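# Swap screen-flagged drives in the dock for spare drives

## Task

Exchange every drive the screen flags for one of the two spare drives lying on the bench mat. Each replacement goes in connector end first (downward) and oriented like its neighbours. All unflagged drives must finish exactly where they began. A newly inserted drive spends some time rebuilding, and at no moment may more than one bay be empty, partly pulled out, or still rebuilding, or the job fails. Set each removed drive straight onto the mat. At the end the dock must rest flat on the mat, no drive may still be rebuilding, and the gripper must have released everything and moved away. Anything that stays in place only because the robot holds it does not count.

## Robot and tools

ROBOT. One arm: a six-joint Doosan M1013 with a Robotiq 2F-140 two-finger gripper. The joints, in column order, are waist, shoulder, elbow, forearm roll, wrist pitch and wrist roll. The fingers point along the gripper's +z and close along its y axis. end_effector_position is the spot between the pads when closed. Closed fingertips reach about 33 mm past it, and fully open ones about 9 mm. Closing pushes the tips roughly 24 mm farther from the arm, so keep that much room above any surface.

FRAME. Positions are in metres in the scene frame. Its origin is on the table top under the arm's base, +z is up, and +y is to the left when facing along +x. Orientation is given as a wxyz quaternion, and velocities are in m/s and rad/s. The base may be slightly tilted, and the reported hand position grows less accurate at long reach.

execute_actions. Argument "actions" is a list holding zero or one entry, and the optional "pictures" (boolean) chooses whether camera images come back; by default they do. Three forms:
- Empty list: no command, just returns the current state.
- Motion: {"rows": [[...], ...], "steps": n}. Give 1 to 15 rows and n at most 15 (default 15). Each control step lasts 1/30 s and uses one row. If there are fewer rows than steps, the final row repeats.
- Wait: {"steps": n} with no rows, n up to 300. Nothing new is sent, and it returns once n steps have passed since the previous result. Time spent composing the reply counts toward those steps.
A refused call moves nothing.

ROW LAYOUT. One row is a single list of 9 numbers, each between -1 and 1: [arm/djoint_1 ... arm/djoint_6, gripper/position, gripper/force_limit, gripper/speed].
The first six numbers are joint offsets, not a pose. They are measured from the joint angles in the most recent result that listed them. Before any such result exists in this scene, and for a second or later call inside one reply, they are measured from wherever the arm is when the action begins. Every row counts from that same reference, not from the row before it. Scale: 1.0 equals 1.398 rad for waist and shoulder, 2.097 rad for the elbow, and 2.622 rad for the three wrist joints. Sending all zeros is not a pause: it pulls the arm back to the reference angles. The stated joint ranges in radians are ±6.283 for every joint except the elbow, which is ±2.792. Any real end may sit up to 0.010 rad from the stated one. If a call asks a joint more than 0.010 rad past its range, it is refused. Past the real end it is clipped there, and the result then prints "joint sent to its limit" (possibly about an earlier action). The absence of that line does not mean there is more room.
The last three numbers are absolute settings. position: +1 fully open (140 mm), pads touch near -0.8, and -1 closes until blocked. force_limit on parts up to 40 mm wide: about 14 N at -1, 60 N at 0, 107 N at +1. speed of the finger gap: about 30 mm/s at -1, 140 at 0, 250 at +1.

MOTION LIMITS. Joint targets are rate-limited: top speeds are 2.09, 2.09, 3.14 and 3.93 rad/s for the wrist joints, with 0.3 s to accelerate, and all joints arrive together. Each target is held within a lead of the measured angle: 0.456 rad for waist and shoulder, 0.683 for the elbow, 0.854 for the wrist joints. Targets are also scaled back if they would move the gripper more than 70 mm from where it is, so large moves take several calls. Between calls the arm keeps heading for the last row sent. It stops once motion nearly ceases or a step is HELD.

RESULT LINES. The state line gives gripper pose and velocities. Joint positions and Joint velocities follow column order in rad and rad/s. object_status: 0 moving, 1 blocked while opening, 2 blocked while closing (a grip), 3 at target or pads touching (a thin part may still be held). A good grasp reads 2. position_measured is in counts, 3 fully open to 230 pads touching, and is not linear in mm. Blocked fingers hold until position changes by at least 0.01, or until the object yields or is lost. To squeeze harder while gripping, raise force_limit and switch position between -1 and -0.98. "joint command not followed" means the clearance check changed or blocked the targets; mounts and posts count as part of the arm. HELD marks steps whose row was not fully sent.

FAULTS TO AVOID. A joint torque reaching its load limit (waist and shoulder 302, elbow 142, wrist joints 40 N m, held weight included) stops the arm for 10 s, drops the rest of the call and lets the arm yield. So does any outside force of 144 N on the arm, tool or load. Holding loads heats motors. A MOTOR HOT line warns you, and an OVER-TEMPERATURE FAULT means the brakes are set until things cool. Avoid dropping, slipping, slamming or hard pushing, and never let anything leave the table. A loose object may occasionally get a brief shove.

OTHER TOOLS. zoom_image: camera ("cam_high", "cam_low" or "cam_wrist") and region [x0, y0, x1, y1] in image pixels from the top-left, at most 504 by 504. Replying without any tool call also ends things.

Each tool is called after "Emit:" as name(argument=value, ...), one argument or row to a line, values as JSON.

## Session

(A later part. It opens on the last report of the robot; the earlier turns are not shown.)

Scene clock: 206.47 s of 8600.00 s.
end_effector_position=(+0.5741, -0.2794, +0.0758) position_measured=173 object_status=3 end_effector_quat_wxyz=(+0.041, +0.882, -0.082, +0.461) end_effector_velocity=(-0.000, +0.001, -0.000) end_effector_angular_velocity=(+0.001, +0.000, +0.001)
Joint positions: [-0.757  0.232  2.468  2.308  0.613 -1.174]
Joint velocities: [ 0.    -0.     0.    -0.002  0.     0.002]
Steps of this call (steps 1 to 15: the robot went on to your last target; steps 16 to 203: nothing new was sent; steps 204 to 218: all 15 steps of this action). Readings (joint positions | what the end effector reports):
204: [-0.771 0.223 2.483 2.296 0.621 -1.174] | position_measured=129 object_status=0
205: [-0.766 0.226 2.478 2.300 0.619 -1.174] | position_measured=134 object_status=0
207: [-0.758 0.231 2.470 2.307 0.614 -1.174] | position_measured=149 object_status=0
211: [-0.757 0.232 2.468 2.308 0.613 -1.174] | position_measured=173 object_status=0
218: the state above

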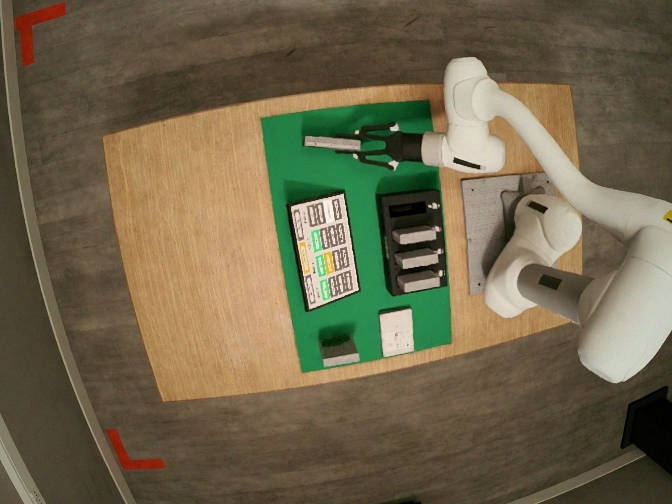

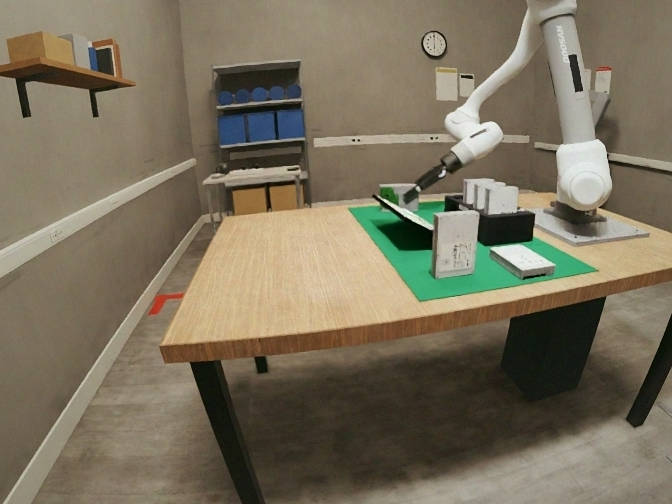

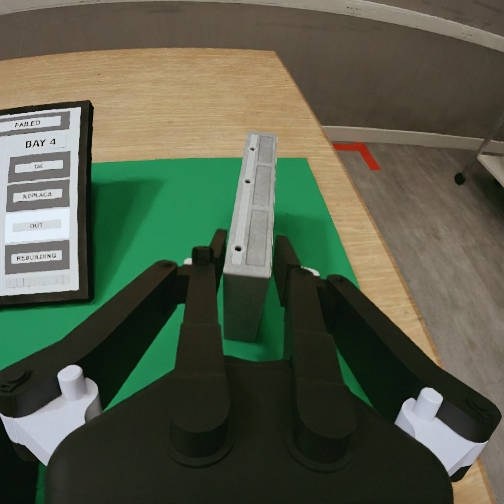

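Emit:
execute_actions(
  actions=[
    {"rows":[[0,0,0,0,0,0,-1,1,-0.5]],"steps":15},
  ],
  pictures=false,
)

Emit:
execute_actions(
  actions=[
    {"rows":[[0,-0.5117,-0.1,0,0,0,-1,1,0]],"steps":15},
  ],
  pictures=false,
)

Emit:
execute_actions(
  actions=[
    {"steps":45},
  ],
  pictures=false,
)

Emit:
execute_actions(
  actions=[
    {"rows":[[0.157,0,0,-0.7096,0.0447,-0.4542,-1,1,0]],"steps":15},
  ],
  pictures=false,
)

Emit:
execute_actions(
  actions=[
    {"steps":40},
  ],
  pictures=false,
)

Emit:
execute_actions(
  actions=[
    {"rows":[[0,0,0.0714,0,0,0,-1,1,0]],"steps":15},
  ],
)

Emit:
zoom_image(
  camera="cam_low",
  region=[410,110,560,250],
)

Scene clock: 222.47 s of 8600.00 s.
end_effector_position=(+0.5741, -0.2794, +0.0758) position_measured=196 object_status=2 end_effector_quat_wxyz=(+0.041, +0.882, -0.082, +0.462) end_effector_velocity=(-0.000, -0.001, +0.000) end_effector_angular_velocity=(+0.001, -0.001, -0.003)
Joint positions: [-0.757  0.232  2.468  2.308  0.613 -1.174]
Joint velocities: [-0.002 -0.    -0.001  0.001  0.     0.001]
Steps of this call (steps 1 to 15: the robot went on to your last target; steps 16 to 465: nothing new was sent; steps 466 to 480: all 15 steps of this action). Readings (joint positions | what the end effector reports):
466: [-0.757 0.232 2.468 2.308 0.613 -1.174] | position_measured=173 object_status=0
467: [-0.757 0.232 2.468 2.308 0.613 -1.174] | position_measured=176 object_status=0
469: [-0.757 0.232 2.468 2.308 0.613 -1.174] | position_measured=186 object_status=0
473: [-0.757 0.232 2.468 2.308 0.613 -1.174] | position_measured=196 object_status=0
480: the state above

Scene clock: 222.97 s of 8600.00 s.
end_effector_position=(+0.6125, -0.3154, +0.3047) position_measured=197 object_status=2 end_effector_quat_wxyz=(+0.136, +0.801, -0.032, +0.582) end_effector_velocity=(-0.006, +0.002, +0.524) end_effector_angular_velocity=(-0.520, -0.580, -0.004)
Joint positions: [-0.757 -0.033  2.371  2.308  0.613 -1.174]
Joint velocities: [-0.    -0.617 -0.163  0.     0.     0.001]
Steps of this call (steps 1 to 15: all 15 steps of this action). Readings (joint positions | what the end effector reports):
1: [-0.757 0.231 2.468 2.308 0.613 -1.174] | position_measured=196 object_status=2
2: [-0.757 0.226 2.465 2.308 0.613 -1.174] | position_measured=197 object_status=2
4: [-0.757 0.191 2.449 2.308 0.613 -1.174] | position_measured=197 object_status=2
8: [-0.757 0.110 2.416 2.308 0.613 -1.174] | position_measured=197 object_status=2
15: the state above

Scene clock: 224.47 s of 8600.00 s.
end_effector_position=(+0.5249, -0.2391, +0.6750) position_measured=197 object_status=2 end_effector_quat_wxyz=(+0.274, +0.624, +0.048, +0.730) end_effector_velocity=(+0.000, +0.000, -0.001) end_effector_angular_velocity=(+0.001, +0.002, +0.001)
Joint positions: [-0.757 -0.483  2.258  2.308  0.613 -1.174]
Joint velocities: [ 0.001 -0.     0.002 -0.    -0.    -0.   ]
Steps of this call (steps 1 to 45: the robot went on to your last target). Readings (joint positions | what the end effector reports):
1: [-0.757 -0.054 2.365 2.308 0.613 -1.174] | position_measured=197 object_status=2
2: [-0.757 -0.075 2.360 2.308 0.613 -1.174] | position_measured=197 object_status=2
4: [-0.757 -0.117 2.350 2.308 0.613 -1.174] | position_measured=197 object_status=2
8: [-0.757 -0.200 2.329 2.308 0.613 -1.174] | position_measured=197 object_status=2
45: the state above
The arm was judged still, so your last target was given up. Only a new action makes it travel on or press farther. Fingers that are still opening or closing keep moving.

Scene clock: 224.97 s of 8600.00 s.
end_effector_position=(+0.5589, -0.0888, +0.5589) position_measured=197 object_status=2 end_effector_quat_wxyz=(+0.470, +0.475, +0.583, +0.461) end_effector_velocity=(-0.040, +0.217, -0.375) end_effector_angular_velocity=(-2.789, +0.886, +0.880)
Joint positions: [-0.624 -0.483  2.258  1.602  0.684 -1.838]
Joint velocities: [ 0.219  0.    -0.001 -1.856  0.117 -1.319]
Steps of this call (steps 1 to 15: all 15 steps of this action). Readings (joint positions | what the end effector reports):
1: [-0.757 -0.483 2.258 2.307 0.613 -1.176] | position_measured=197 object_status=2
2: [-0.754 -0.483 2.258 2.295 0.614 -1.188] | position_measured=197 object_status=2
4: [-0.737 -0.483 2.258 2.228 0.624 -1.254] | position_measured=197 object_status=2
8: [-0.688 -0.483 2.258 2.015 0.650 -1.467] | position_measured=197 object_status=2
15: the state above

Scene clock: 226.30 s of 8600.00 s.
end_effector_position=(+0.4643, -0.1131, +0.3581) position_measured=197 object_status=2 end_effector_quat_wxyz=(+0.361, -0.020, +0.932, -0.031) end_effector_velocity=(+0.000, +0.001, -0.000) end_effector_angular_velocity=(-0.000, +0.000, +0.003)
Joint positions: [-0.537 -0.483  2.258  0.448  0.731 -2.365]
Joint velocities: [ 0.003 -0.     0.    -0.    -0.    -0.   ]
Steps of this call (steps 1 to 40: the robot went on to your last target). Readings (joint positions | what the end effector reports):
1: [-0.617 -0.483 2.258 1.539 0.688 -1.882] | position_measured=197 object_status=2
2: [-0.611 -0.483 2.258 1.474 0.691 -1.922] | position_measured=197 object_status=2
4: [-0.598 -0.483 2.258 1.342 0.698 -1.995] | position_measured=197 object_status=2
8: [-0.579 -0.483 2.258 1.071 0.708 -2.113] | position_measured=197 object_status=2
40: the state above

Scene clock: 226.80 s of 8600.00 s.
end_effector_position=(+0.4108, -0.0825, +0.2502) position_measured=197 object_status=2 end_effector_quat_wxyz=(+0.300, -0.009, +0.954, +0.004) end_effector_velocity=(-0.000, +0.002, -0.001) end_effector_angular_velocity=(+0.003, +0.001, +0.001)
Joint positions: [-0.537 -0.483  2.408  0.448  0.731 -2.365]
Joint velocities: [ 0.003  0.     0.002  0.001 -0.     0.001]
Steps of this call (steps 1 to 15: all 15 steps of this action). Readings (joint positions | what the end effector reports):
1: [-0.537 -0.483 2.259 0.448 0.731 -2.365] | position_measured=197 object_status=2
2: [-0.537 -0.483 2.268 0.448 0.731 -2.365] | position_measured=197 object_status=2
4: [-0.537 -0.483 2.316 0.448 0.731 -2.365] | position_measured=197 object_status=2
8: [-0.537 -0.483 2.398 0.448 0.731 -2.365] | position_measured=197 object_status=2
15: the state above

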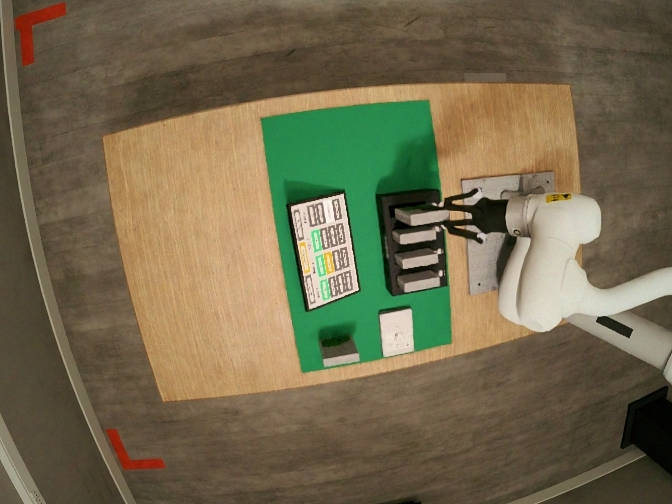

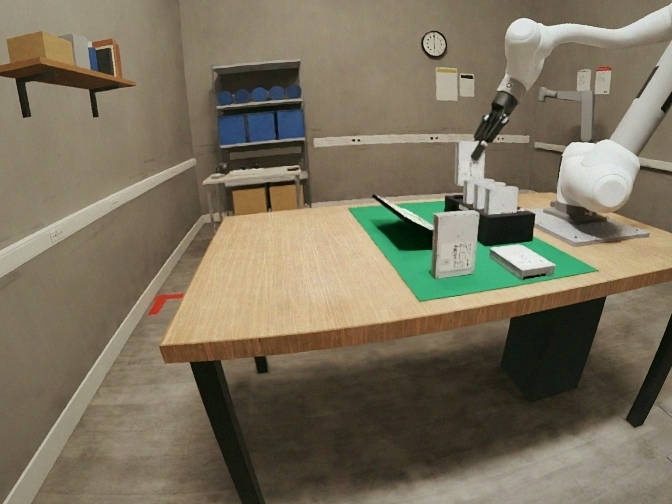

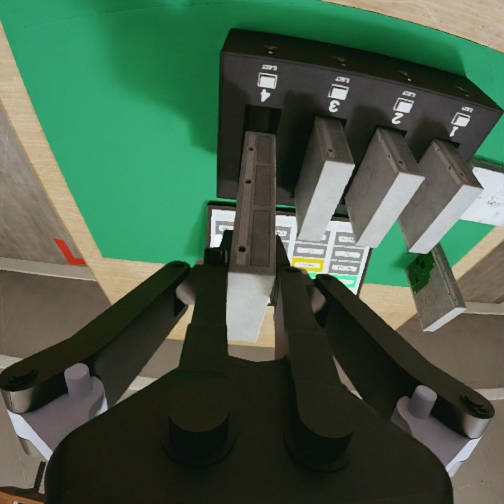

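Region (410, 110, 560, 250) of cam_low's 672x504 image, scaled by 3.360, with more detail than that image has; it fills the top 470 rows of this view, and the rest is white.

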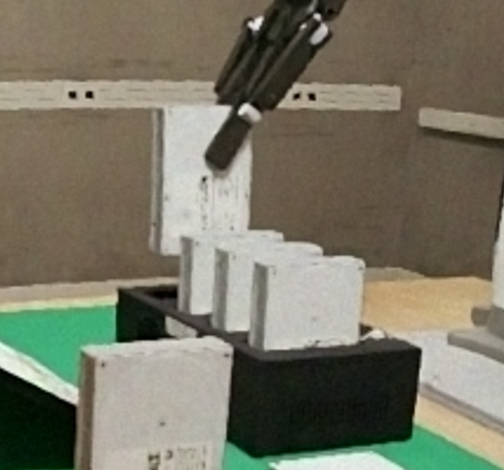

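Emit:
execute_actions(
  actions=[
    {"rows":[[0,0.0225,0.025,0.016,-0.0285,-0.0212,-1,1,0]],"steps":15},
  ],
)

Emit:
zoom_image(
  camera="cam_wrist",
  region=[200,60,340,200],
)

Scene clock: 231.70 s of 8600.00 s.
end_effector_position=(+0.4099, -0.0826, +0.2154) position_measured=197 object_status=2 end_effector_quat_wxyz=(+0.299, -0.008, +0.954, +0.004) end_effector_velocity=(-0.001, +0.001, -0.002) end_effector_angular_velocity=(+0.001, +0.003, +0.001)
Joint positions: [-0.537 -0.452  2.46   0.49   0.656 -2.42 ]
Joint velocities: [ 0.     0.     0.003 -0.001  0.    -0.001]
Steps of this call (steps 1 to 15: the robot went on to your last target; steps 16 to 132: nothing new was sent; steps 133 to 147: all 15 steps of this action). Readings (joint positions | what the end effector reports):
133: [-0.537 -0.483 2.409 0.449 0.729 -2.366] | position_measured=197 object_status=2
134: [-0.537 -0.478 2.417 0.456 0.717 -2.375] | position_measured=197 object_status=2
136: [-0.537 -0.459 2.450 0.480 0.672 -2.408] | position_measured=197 object_status=2
140: [-0.537 -0.452 2.460 0.489 0.656 -2.420] | position_measured=197 object_status=2
147: the state above

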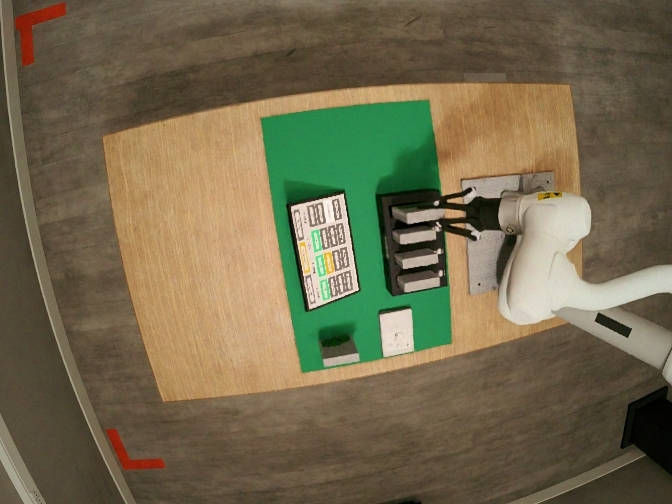

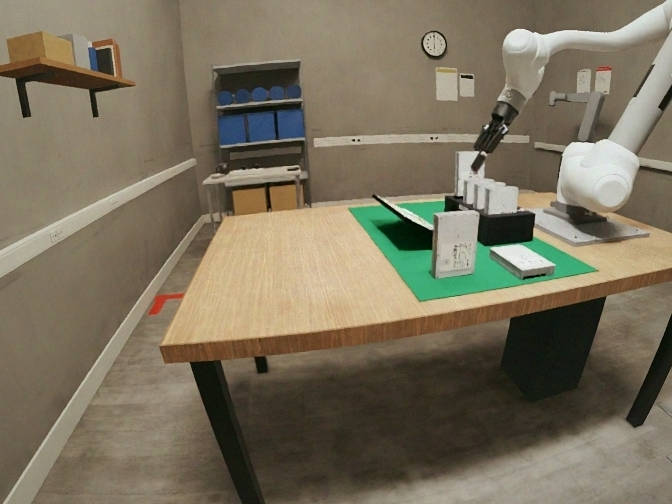

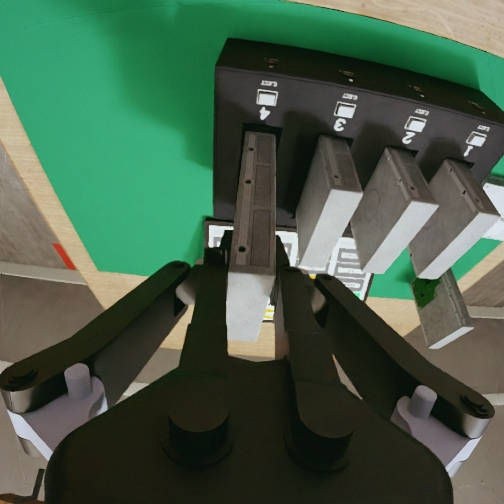

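Region (200, 60, 340, 200) of cam_wrist's 504x504 image, scaled by 3.600, with more detail than that image has.

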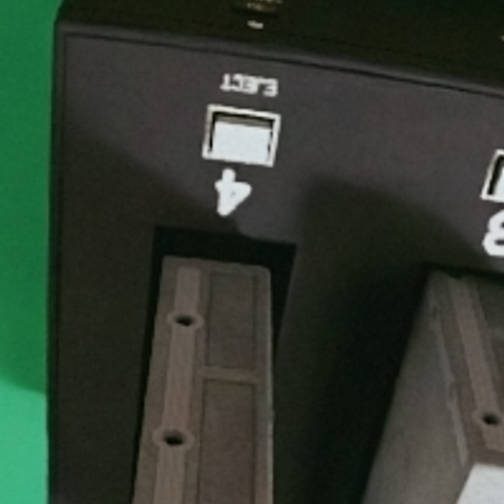

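Emit:
execute_actions(
  actions=[
    {"rows":[[0.0035,0,0,0,0,0,-1,1,0],[0.0035,0,0,0,0,0,-1,1,0],[0.0035,0,0,0,0,0,-1,1,0],[0.0035,0.0123,0.0103,0.0095,-0.0129,-0.0118,-1,1,0]],"steps":15},
  ],
)

Emit:
zoom_image(
  camera="cam_wrist",
  region=[200,60,340,200],
)

Scene clock: 237.37 s of 8600.00 s.
end_effector_position=(+0.4104, -0.0806, +0.2005) position_measured=197 object_status=2 end_effector_quat_wxyz=(+0.299, -0.010, +0.954, +0.004) end_effector_velocity=(+0.000, +0.000, -0.000) end_effector_angular_velocity=(-0.000, +0.000, +0.001)
Joint positions: [-0.533 -0.435  2.482  0.514  0.622 -2.451]
Joint velocities: [ 0.001  0.    -0.    -0.     0.     0.   ]
Steps of this call (steps 1 to 15: the robot went on to your last target; steps 16 to 155: nothing new was sent; steps 156 to 170: all 15 steps of this action). Readings (joint positions | what the end effector reports):
156: [-0.537 -0.452 2.460 0.490 0.656 -2.420] | position_measured=197 object_status=2
157: [-0.535 -0.452 2.460 0.490 0.656 -2.420] | position_measured=197 object_status=2
159: [-0.533 -0.451 2.461 0.491 0.654 -2.422] | position_measured=197 object_status=2
163: [-0.533 -0.435 2.481 0.513 0.623 -2.450] | position_measured=197 object_status=2
170: the state above

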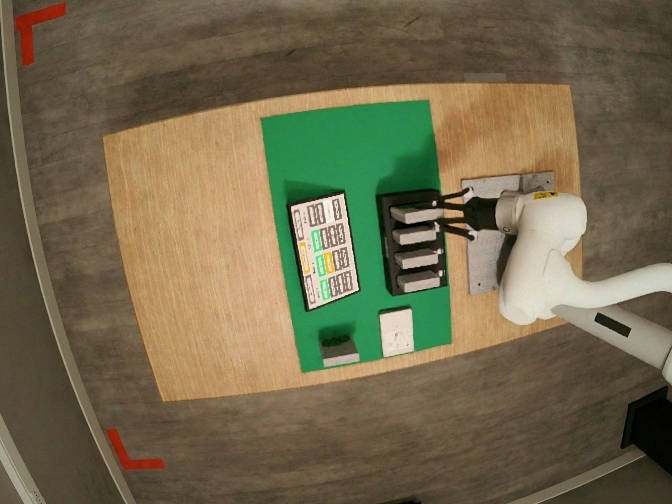

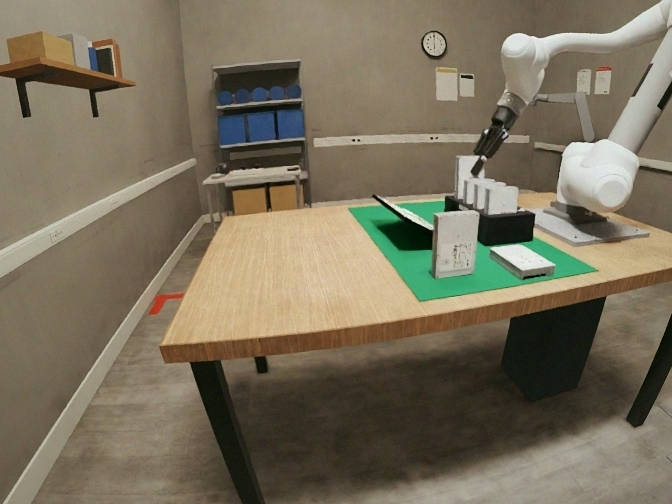

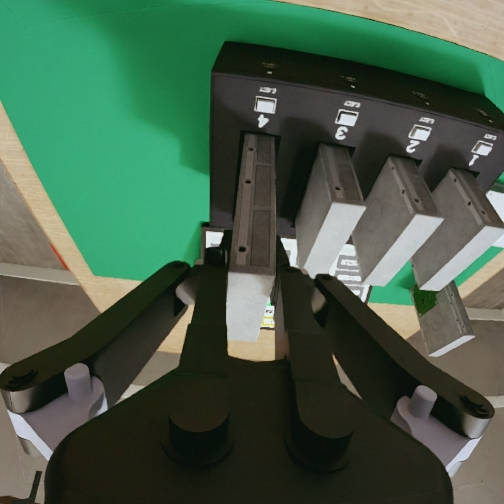

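Region (200, 60, 340, 200) of cam_wrist's 504x504 image, scaled by 3.600, with more detail than that image has.

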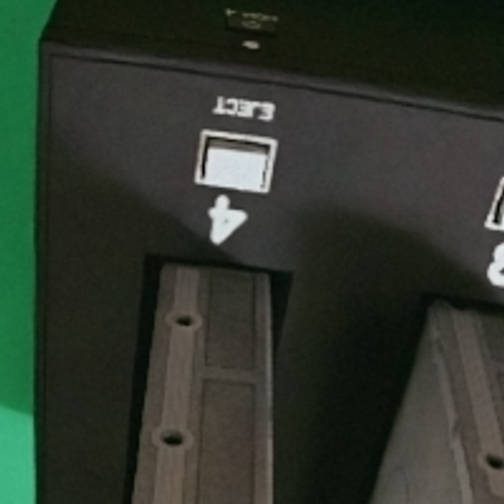

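Emit:
execute_actions(
  actions=[
    {"rows":[[0,0.0117,0.0084,0.01,-0.011,-0.012,-1,1,0],[0,0.0117,0.0084,0.01,-0.011,-0.012,-1,1,0],[0,0.0117,0.0084,0.01,-0.011,-0.012,-1,1,0],[0,0.0117,0.0084,0.01,-0.011,-0.012,-1,1,0],[0,0.0235,0.0168,0.02,-0.0222,-0.024,-1,1,0]],"steps":15},
  ],
)

Emit:
zoom_image(
  camera="cam_wrist",
  region=[200,60,340,200],
)

Scene clock: 242.50 s of 8600.00 s.
end_effector_position=(+0.4105, -0.0804, +0.1756) position_measured=197 object_status=2 end_effector_quat_wxyz=(+0.299, -0.011, +0.954, +0.004) end_effector_velocity=(-0.001, +0.000, -0.001) end_effector_angular_velocity=(+0.000, +0.001, -0.001)
Joint positions: [-0.532 -0.402  2.517  0.567  0.564 -2.514]
Joint velocities: [-0.     0.     0.002 -0.001 -0.001  0.   ]
Steps of this call (steps 1 to 15: the robot went on to your last target; steps 16 to 139: nothing new was sent; steps 140 to 154: all 15 steps of this action). Readings (joint positions | what the end effector reports):
140: [-0.533 -0.434 2.483 0.516 0.621 -2.453] | position_measured=197 object_status=2
141: [-0.532 -0.429 2.488 0.524 0.612 -2.463] | position_measured=197 object_status=2
143: [-0.532 -0.420 2.498 0.538 0.596 -2.480] | position_measured=197 object_status=2
147: [-0.532 -0.403 2.516 0.564 0.567 -2.511] | position_measured=197 object_status=2
154: the state above

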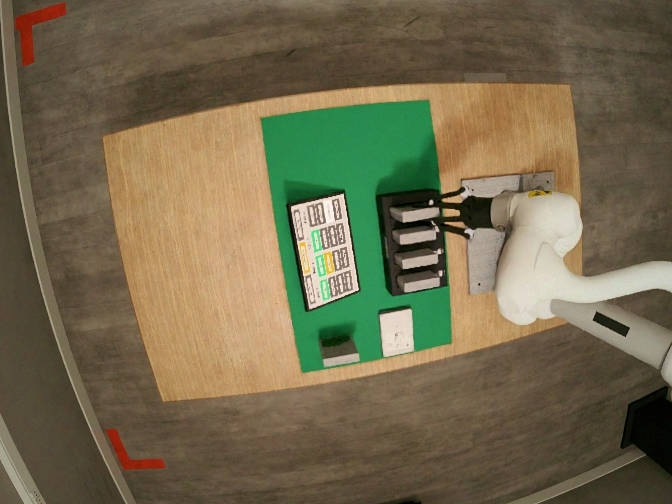

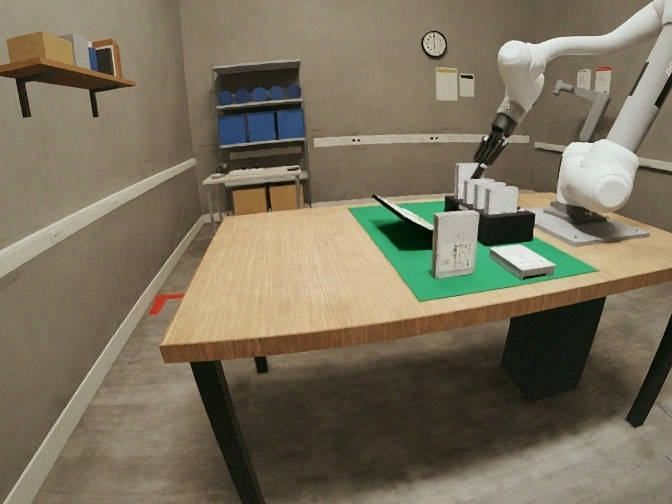

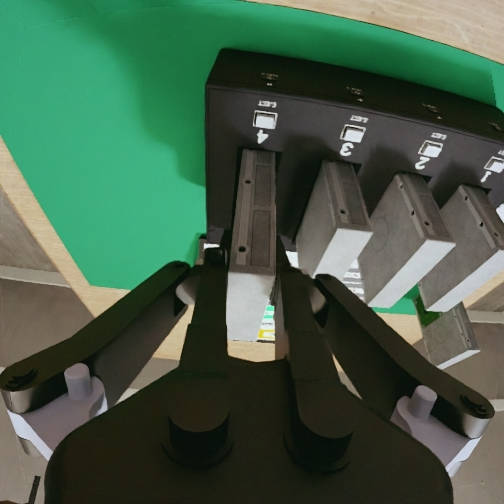

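Region (200, 60, 340, 200) of cam_wrist's 504x504 image, scaled by 3.600, with more detail than that image has.

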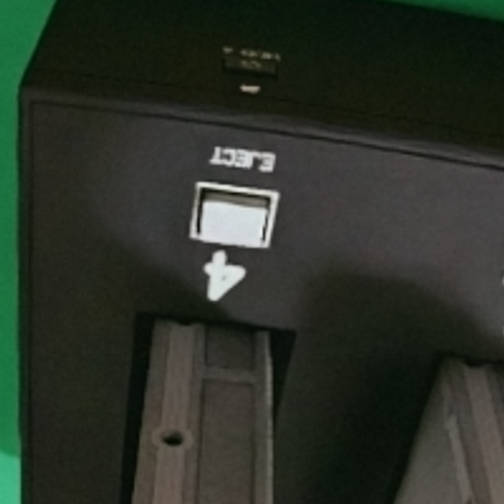

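Emit:
execute_actions(
  actions=[
    {"rows":[[0,0.022,0.013,0.022,-0.018,-0.025,-1,0,0]],"steps":15},
  ],
)

Scene clock: 261.77 s of 8600.00 s.
end_effector_position=(+0.4109, -0.0799, +0.1558) position_measured=197 object_status=2 end_effector_quat_wxyz=(+0.300, -0.010, +0.954, +0.005) end_effector_velocity=(+0.000, -0.000, +0.000) end_effector_angular_velocity=(-0.000, -0.000, -0.000)
Joint positions: [-0.533 -0.371  2.544  0.625  0.517 -2.58 ]
Joint velocities: [-0.     0.    -0.001 -0.     0.     0.   ]
Steps of this call (steps 1 to 15: the robot went on to your last target; steps 16 to 563: nothing new was sent; steps 564 to 578: all 15 steps of this action). Readings (joint positions | what the end effector reports):
564: [-0.533 -0.401 2.518 0.568 0.563 -2.516] | position_measured=197 object_status=2
565: [-0.533 -0.396 2.523 0.579 0.554 -2.528] | position_measured=197 object_status=2
567: [-0.533 -0.377 2.540 0.614 0.525 -2.568] | position_measured=197 object_status=2
571: [-0.533 -0.371 2.544 0.624 0.517 -2.579] | position_measured=197 object_status=2
578: the state above

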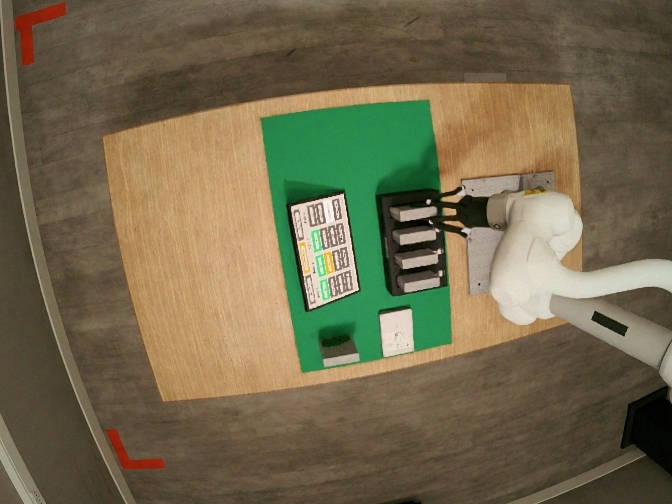

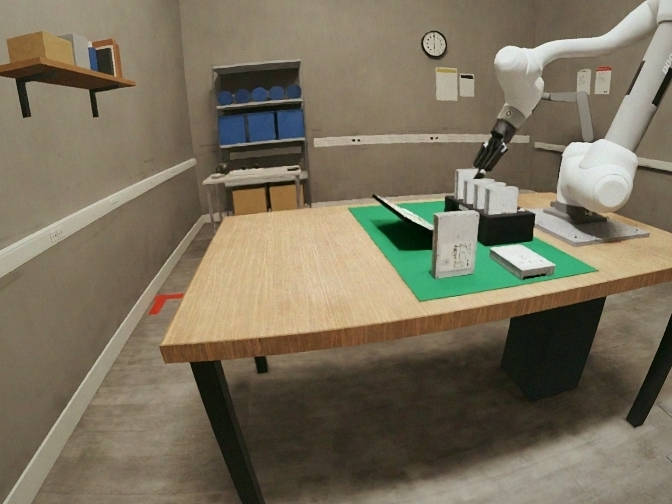

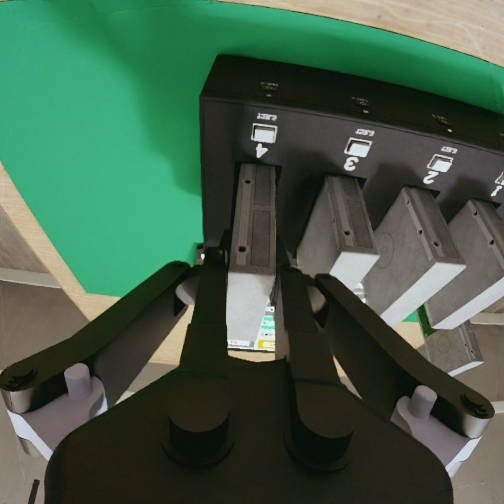

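Emit:
execute_actions(
  actions=[
    {"rows":[[0,0.008,0.004,0.009,-0.006,-0.010,-1,0,0],[0,0.013,0.006,0.014,-0.009,-0.016,-1,0,0],[0,0.018,0.009,0.02,-0.013,-0.022,-1,0,0]],"steps":15},
  ],
)

Scene clock: 264.30 s of 8600.00 s.
end_effector_position=(+0.4115, -0.0794, +0.1415) position_measured=197 object_status=2 end_effector_quat_wxyz=(+0.300, -0.010, +0.954, +0.006) end_effector_velocity=(-0.001, +0.001, -0.001) end_effector_angular_velocity=(+0.002, +0.002, -0.001)
Joint positions: [-0.533 -0.346  2.563  0.677  0.483 -2.637]
Joint velocities: [-0.     0.     0.002  0.001  0.001  0.   ]
Steps of this call (steps 1 to 15: the robot went on to your last target; steps 16 to 61: nothing new was sent; steps 62 to 76: all 15 steps of this action). Readings (joint positions | what the end effector reports):
62: [-0.532 -0.371 2.545 0.626 0.516 -2.581] | position_measured=197 object_status=2
63: [-0.532 -0.367 2.548 0.635 0.510 -2.591] | position_measured=197 object_status=2
65: [-0.532 -0.354 2.557 0.660 0.493 -2.620] | position_measured=197 object_status=2
69: [-0.532 -0.346 2.563 0.676 0.483 -2.637] | position_measured=197 object_status=2
76: the state above

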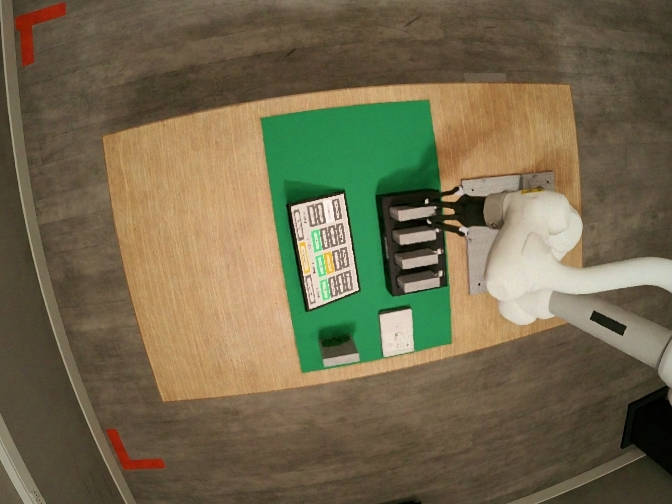

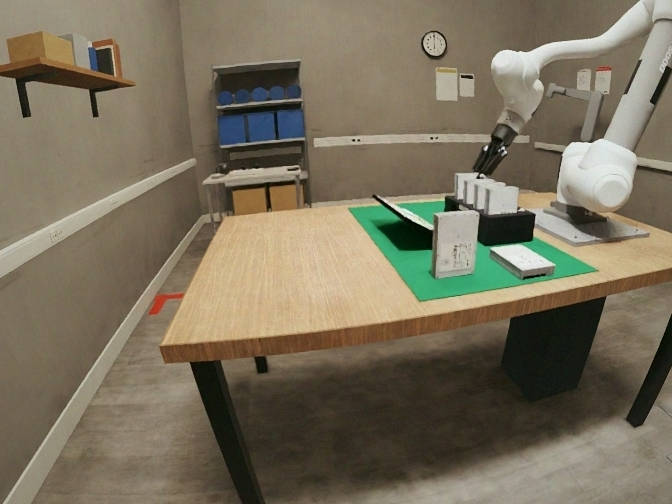

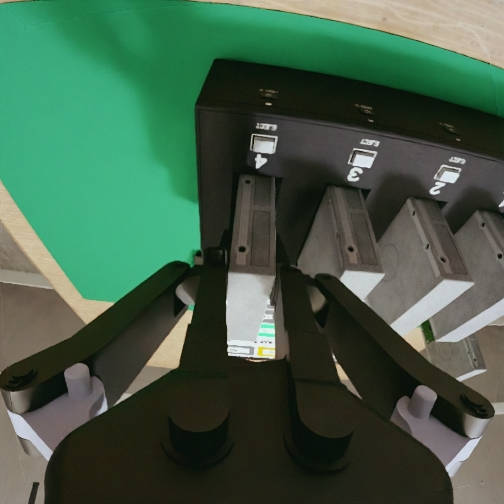

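Emit:
execute_actions(
  actions=[
    {"rows":[[0,0.0065,0.0033,0.008,-0.0045,-0.009,-1,0,0]],"steps":12},
  ],
)

Emit:
execute_actions(
  actions=[
    {"rows":[[0,0.0055,0.0027,0.007,-0.0035,-0.008,-1,0,0]],"steps":12},
  ],
)

Scene clock: 267.83 s of 8600.00 s.
end_effector_position=(+0.4114, -0.0791, +0.1363) position_measured=197 object_status=2 end_effector_quat_wxyz=(+0.300, -0.010, +0.954, +0.007) end_effector_velocity=(+0.001, -0.000, +0.001) end_effector_angular_velocity=(-0.002, -0.001, +0.003)
Joint positions: [-0.533 -0.337  2.57   0.698  0.471 -2.661]
Joint velocities: [ 0.001  0.    -0.002 -0.002  0.    -0.001]
Steps of this call (steps 1 to 15: the robot went on to your last target; steps 16 to 94: nothing new was sent; steps 95 to 106: all 12 steps of this action). Readings (joint positions | what the end effector reports):
95: [-0.533 -0.346 2.564 0.678 0.482 -2.639] | position_measured=197 object_status=2
96: [-0.533 -0.342 2.566 0.686 0.478 -2.647] | position_measured=197 object_status=2
98: [-0.533 -0.338 2.570 0.696 0.472 -2.659] | position_measured=197 object_status=2
102: [-0.533 -0.337 2.570 0.698 0.471 -2.661] | position_measured=197 object_status=2
106: the state above

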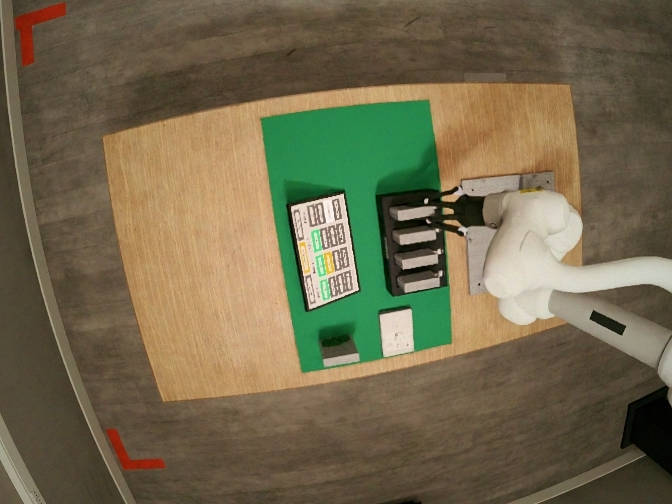

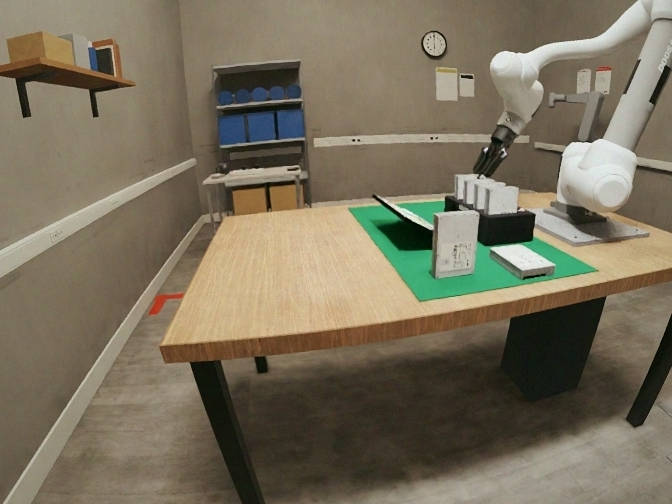

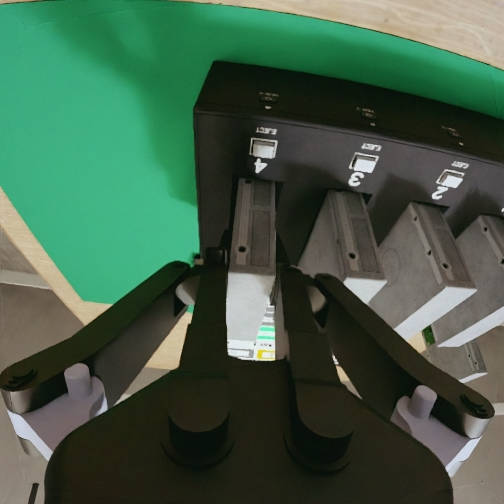

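Scene clock: 268.23 s of 8600.00 s.
end_effector_position=(+0.4113, -0.0786, +0.1320) position_measured=197 object_status=2 end_effector_quat_wxyz=(+0.300, -0.011, +0.954, +0.007) end_effector_velocity=(-0.000, +0.000, -0.000) end_effector_angular_velocity=(+0.000, +0.001, +0.001)
Joint positions: [-0.533 -0.329  2.576  0.716  0.462 -2.682]
Joint velocities: [ 0.001  0.     0.    -0.001  0.     0.001]
Steps of this call (steps 1 to 12: all 12 steps of this action). Readings (joint positions | what the end effector reports):
1: [-0.533 -0.337 2.571 0.699 0.470 -2.662] | position_measured=197 object_status=2
2: [-0.533 -0.334 2.573 0.706 0.467 -2.670] | position_measured=197 object_status=2
4: [-0.533 -0.330 2.576 0.715 0.463 -2.680] | position_measured=197 object_status=2
8: [-0.533 -0.329 2.576 0.716 0.462 -2.682] | position_measured=197 object_status=2
12: the state above

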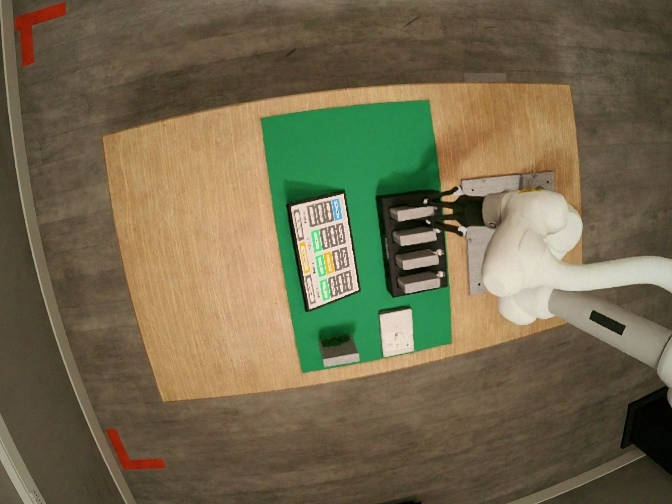

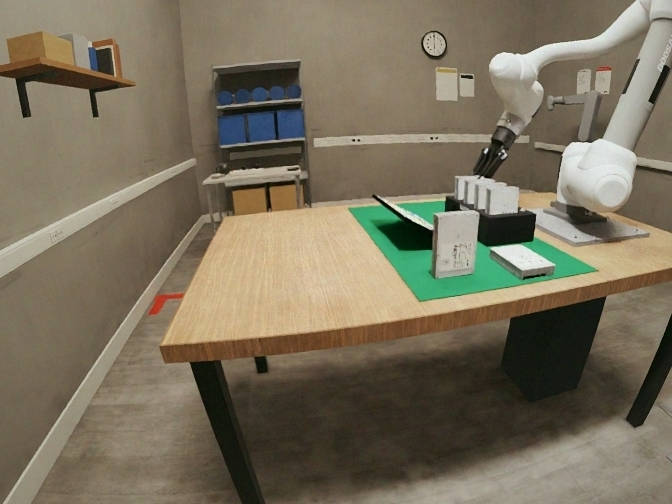

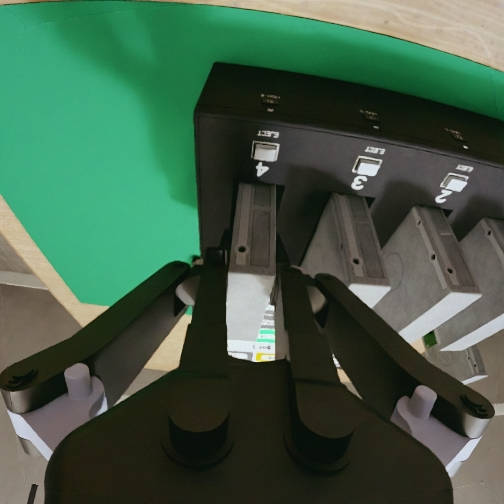

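Emit:
execute_actions(
  actions=[
    {"rows":[[0,0,0,0,0,0,-0.35,0,0]],"steps":10},
  ],
  pictures=false,
)

Emit:
execute_actions(
  actions=[
    {"rows":[[0,-0.052,-0.028,-0.057,0.039,0.064,-0.35,0,0],[0,-0.052,-0.028,-0.057,0.039,0.064,-0.35,0,0],[0,-0.052,-0.028,-0.057,0.039,0.064,-0.35,0,0],[0,-0.052,-0.028,-0.057,0.039,0.064,-0.35,0,0],[0,-0.052,-0.028,-0.057,0.039,0.064,-0.35,0,0],[0,-0.052,-0.028,-0.057,0.039,0.064,-0.35,0,0],[0,-0.1,-0.075,-0.1,0.1,0.11,-0.35,0,0]],"steps":15},
  ],
  pictures=false,
)

Emit:
execute_actions(
  actions=[
    {"rows":[[0,0,-0.12,0,0.05,0,-0.35,0,0]],"steps":15},
  ],
)

Scene clock: 285.97 s of 8600.00 s.
end_effector_position=(+0.4113, -0.0786, +0.1320) position_measured=173 object_status=0 end_effector_quat_wxyz=(+0.300, -0.011, +0.954, +0.007) end_effector_velocity=(-0.000, +0.000, -0.000) end_effector_angular_velocity=(-0.001, +0.001, +0.001)
Joint positions: [-0.533 -0.329  2.576  0.716  0.462 -2.682]
Joint velocities: [ 0.     0.    -0.    -0.001  0.    -0.001]
Steps of this call (steps 1 to 15: the robot went on to your last target; steps 16 to 522: nothing new was sent; steps 523 to 532: all 10 steps of this action). Readings (joint positions | what the end effector reports):
523: [-0.533 -0.329 2.576 0.716 0.462 -2.682] | position_measured=197 object_status=0
524: [-0.533 -0.329 2.576 0.716 0.462 -2.682] | position_measured=197 object_status=0
526: [-0.533 -0.329 2.576 0.716 0.462 -2.682] | position_measured=176 object_status=0
530: [-0.533 -0.329 2.576 0.716 0.462 -2.682] | position_measured=173 object_status=0
532: the state above

Scene clock: 286.47 s of 8600.00 s.
end_effector_position=(+0.4099, -0.0791, +0.2384) position_measured=173 object_status=3 end_effector_quat_wxyz=(+0.294, -0.020, +0.956, +0.006) end_effector_velocity=(-0.000, +0.001, +0.002) end_effector_angular_velocity=(+0.003, +0.005, +0.001)
Joint positions: [-0.533 -0.469  2.419  0.454  0.723 -2.394]
Joint velocities: [ 0.001 -0.    -0.005 -0.005  0.01   0.007]
Steps of this call (steps 1 to 15: all 15 steps of this action). Readings (joint positions | what the end effector reports):
1: [-0.533 -0.330 2.576 0.716 0.462 -2.680] | position_measured=173 object_status=0
2: [-0.533 -0.335 2.573 0.706 0.470 -2.668] | position_measured=173 object_status=0
4: [-0.533 -0.363 2.550 0.649 0.510 -2.603] | position_measured=173 object_status=3
8: [-0.533 -0.411 2.507 0.551 0.582 -2.497] | position_measured=173 object_status=3
15: the state above

Scene clock: 286.97 s of 8600.00 s.
end_effector_position=(+0.4722, -0.0991, +0.3989) position_measured=173 object_status=3 end_effector_quat_wxyz=(+0.351, -0.055, +0.935, -0.012) end_effector_velocity=(+0.001, -0.000, +0.004) end_effector_angular_velocity=(+0.001, -0.003, -0.001)
Joint positions: [-0.533 -0.469  2.168  0.454  0.854 -2.394]
Joint velocities: [-0.001  0.    -0.005  0.001  0.003  0.001]
Steps of this call (steps 1 to 15: all 15 steps of this action). Readings (joint positions | what the end effector reports):
1: [-0.533 -0.469 2.418 0.454 0.724 -2.394] | position_measured=173 object_status=3
2: [-0.533 -0.469 2.409 0.454 0.730 -2.394] | position_measured=173 object_status=3
4: [-0.533 -0.469 2.358 0.454 0.756 -2.394] | position_measured=173 object_status=3
8: [-0.533 -0.469 2.248 0.454 0.813 -2.394] | position_measured=173 object_status=3
15: the state above

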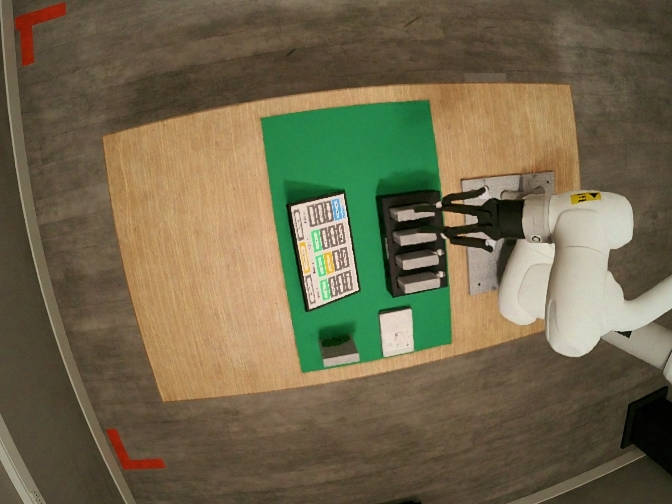

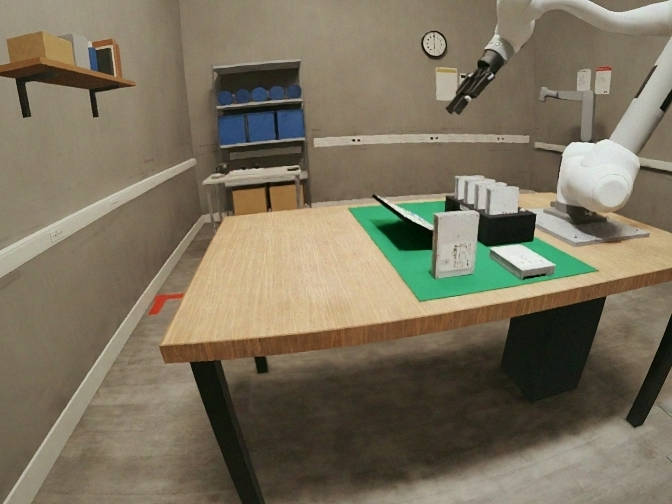

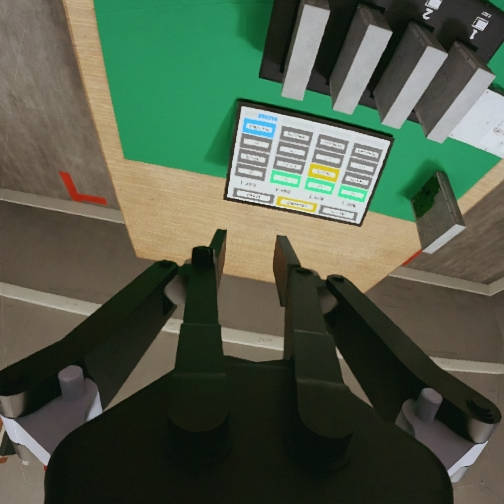

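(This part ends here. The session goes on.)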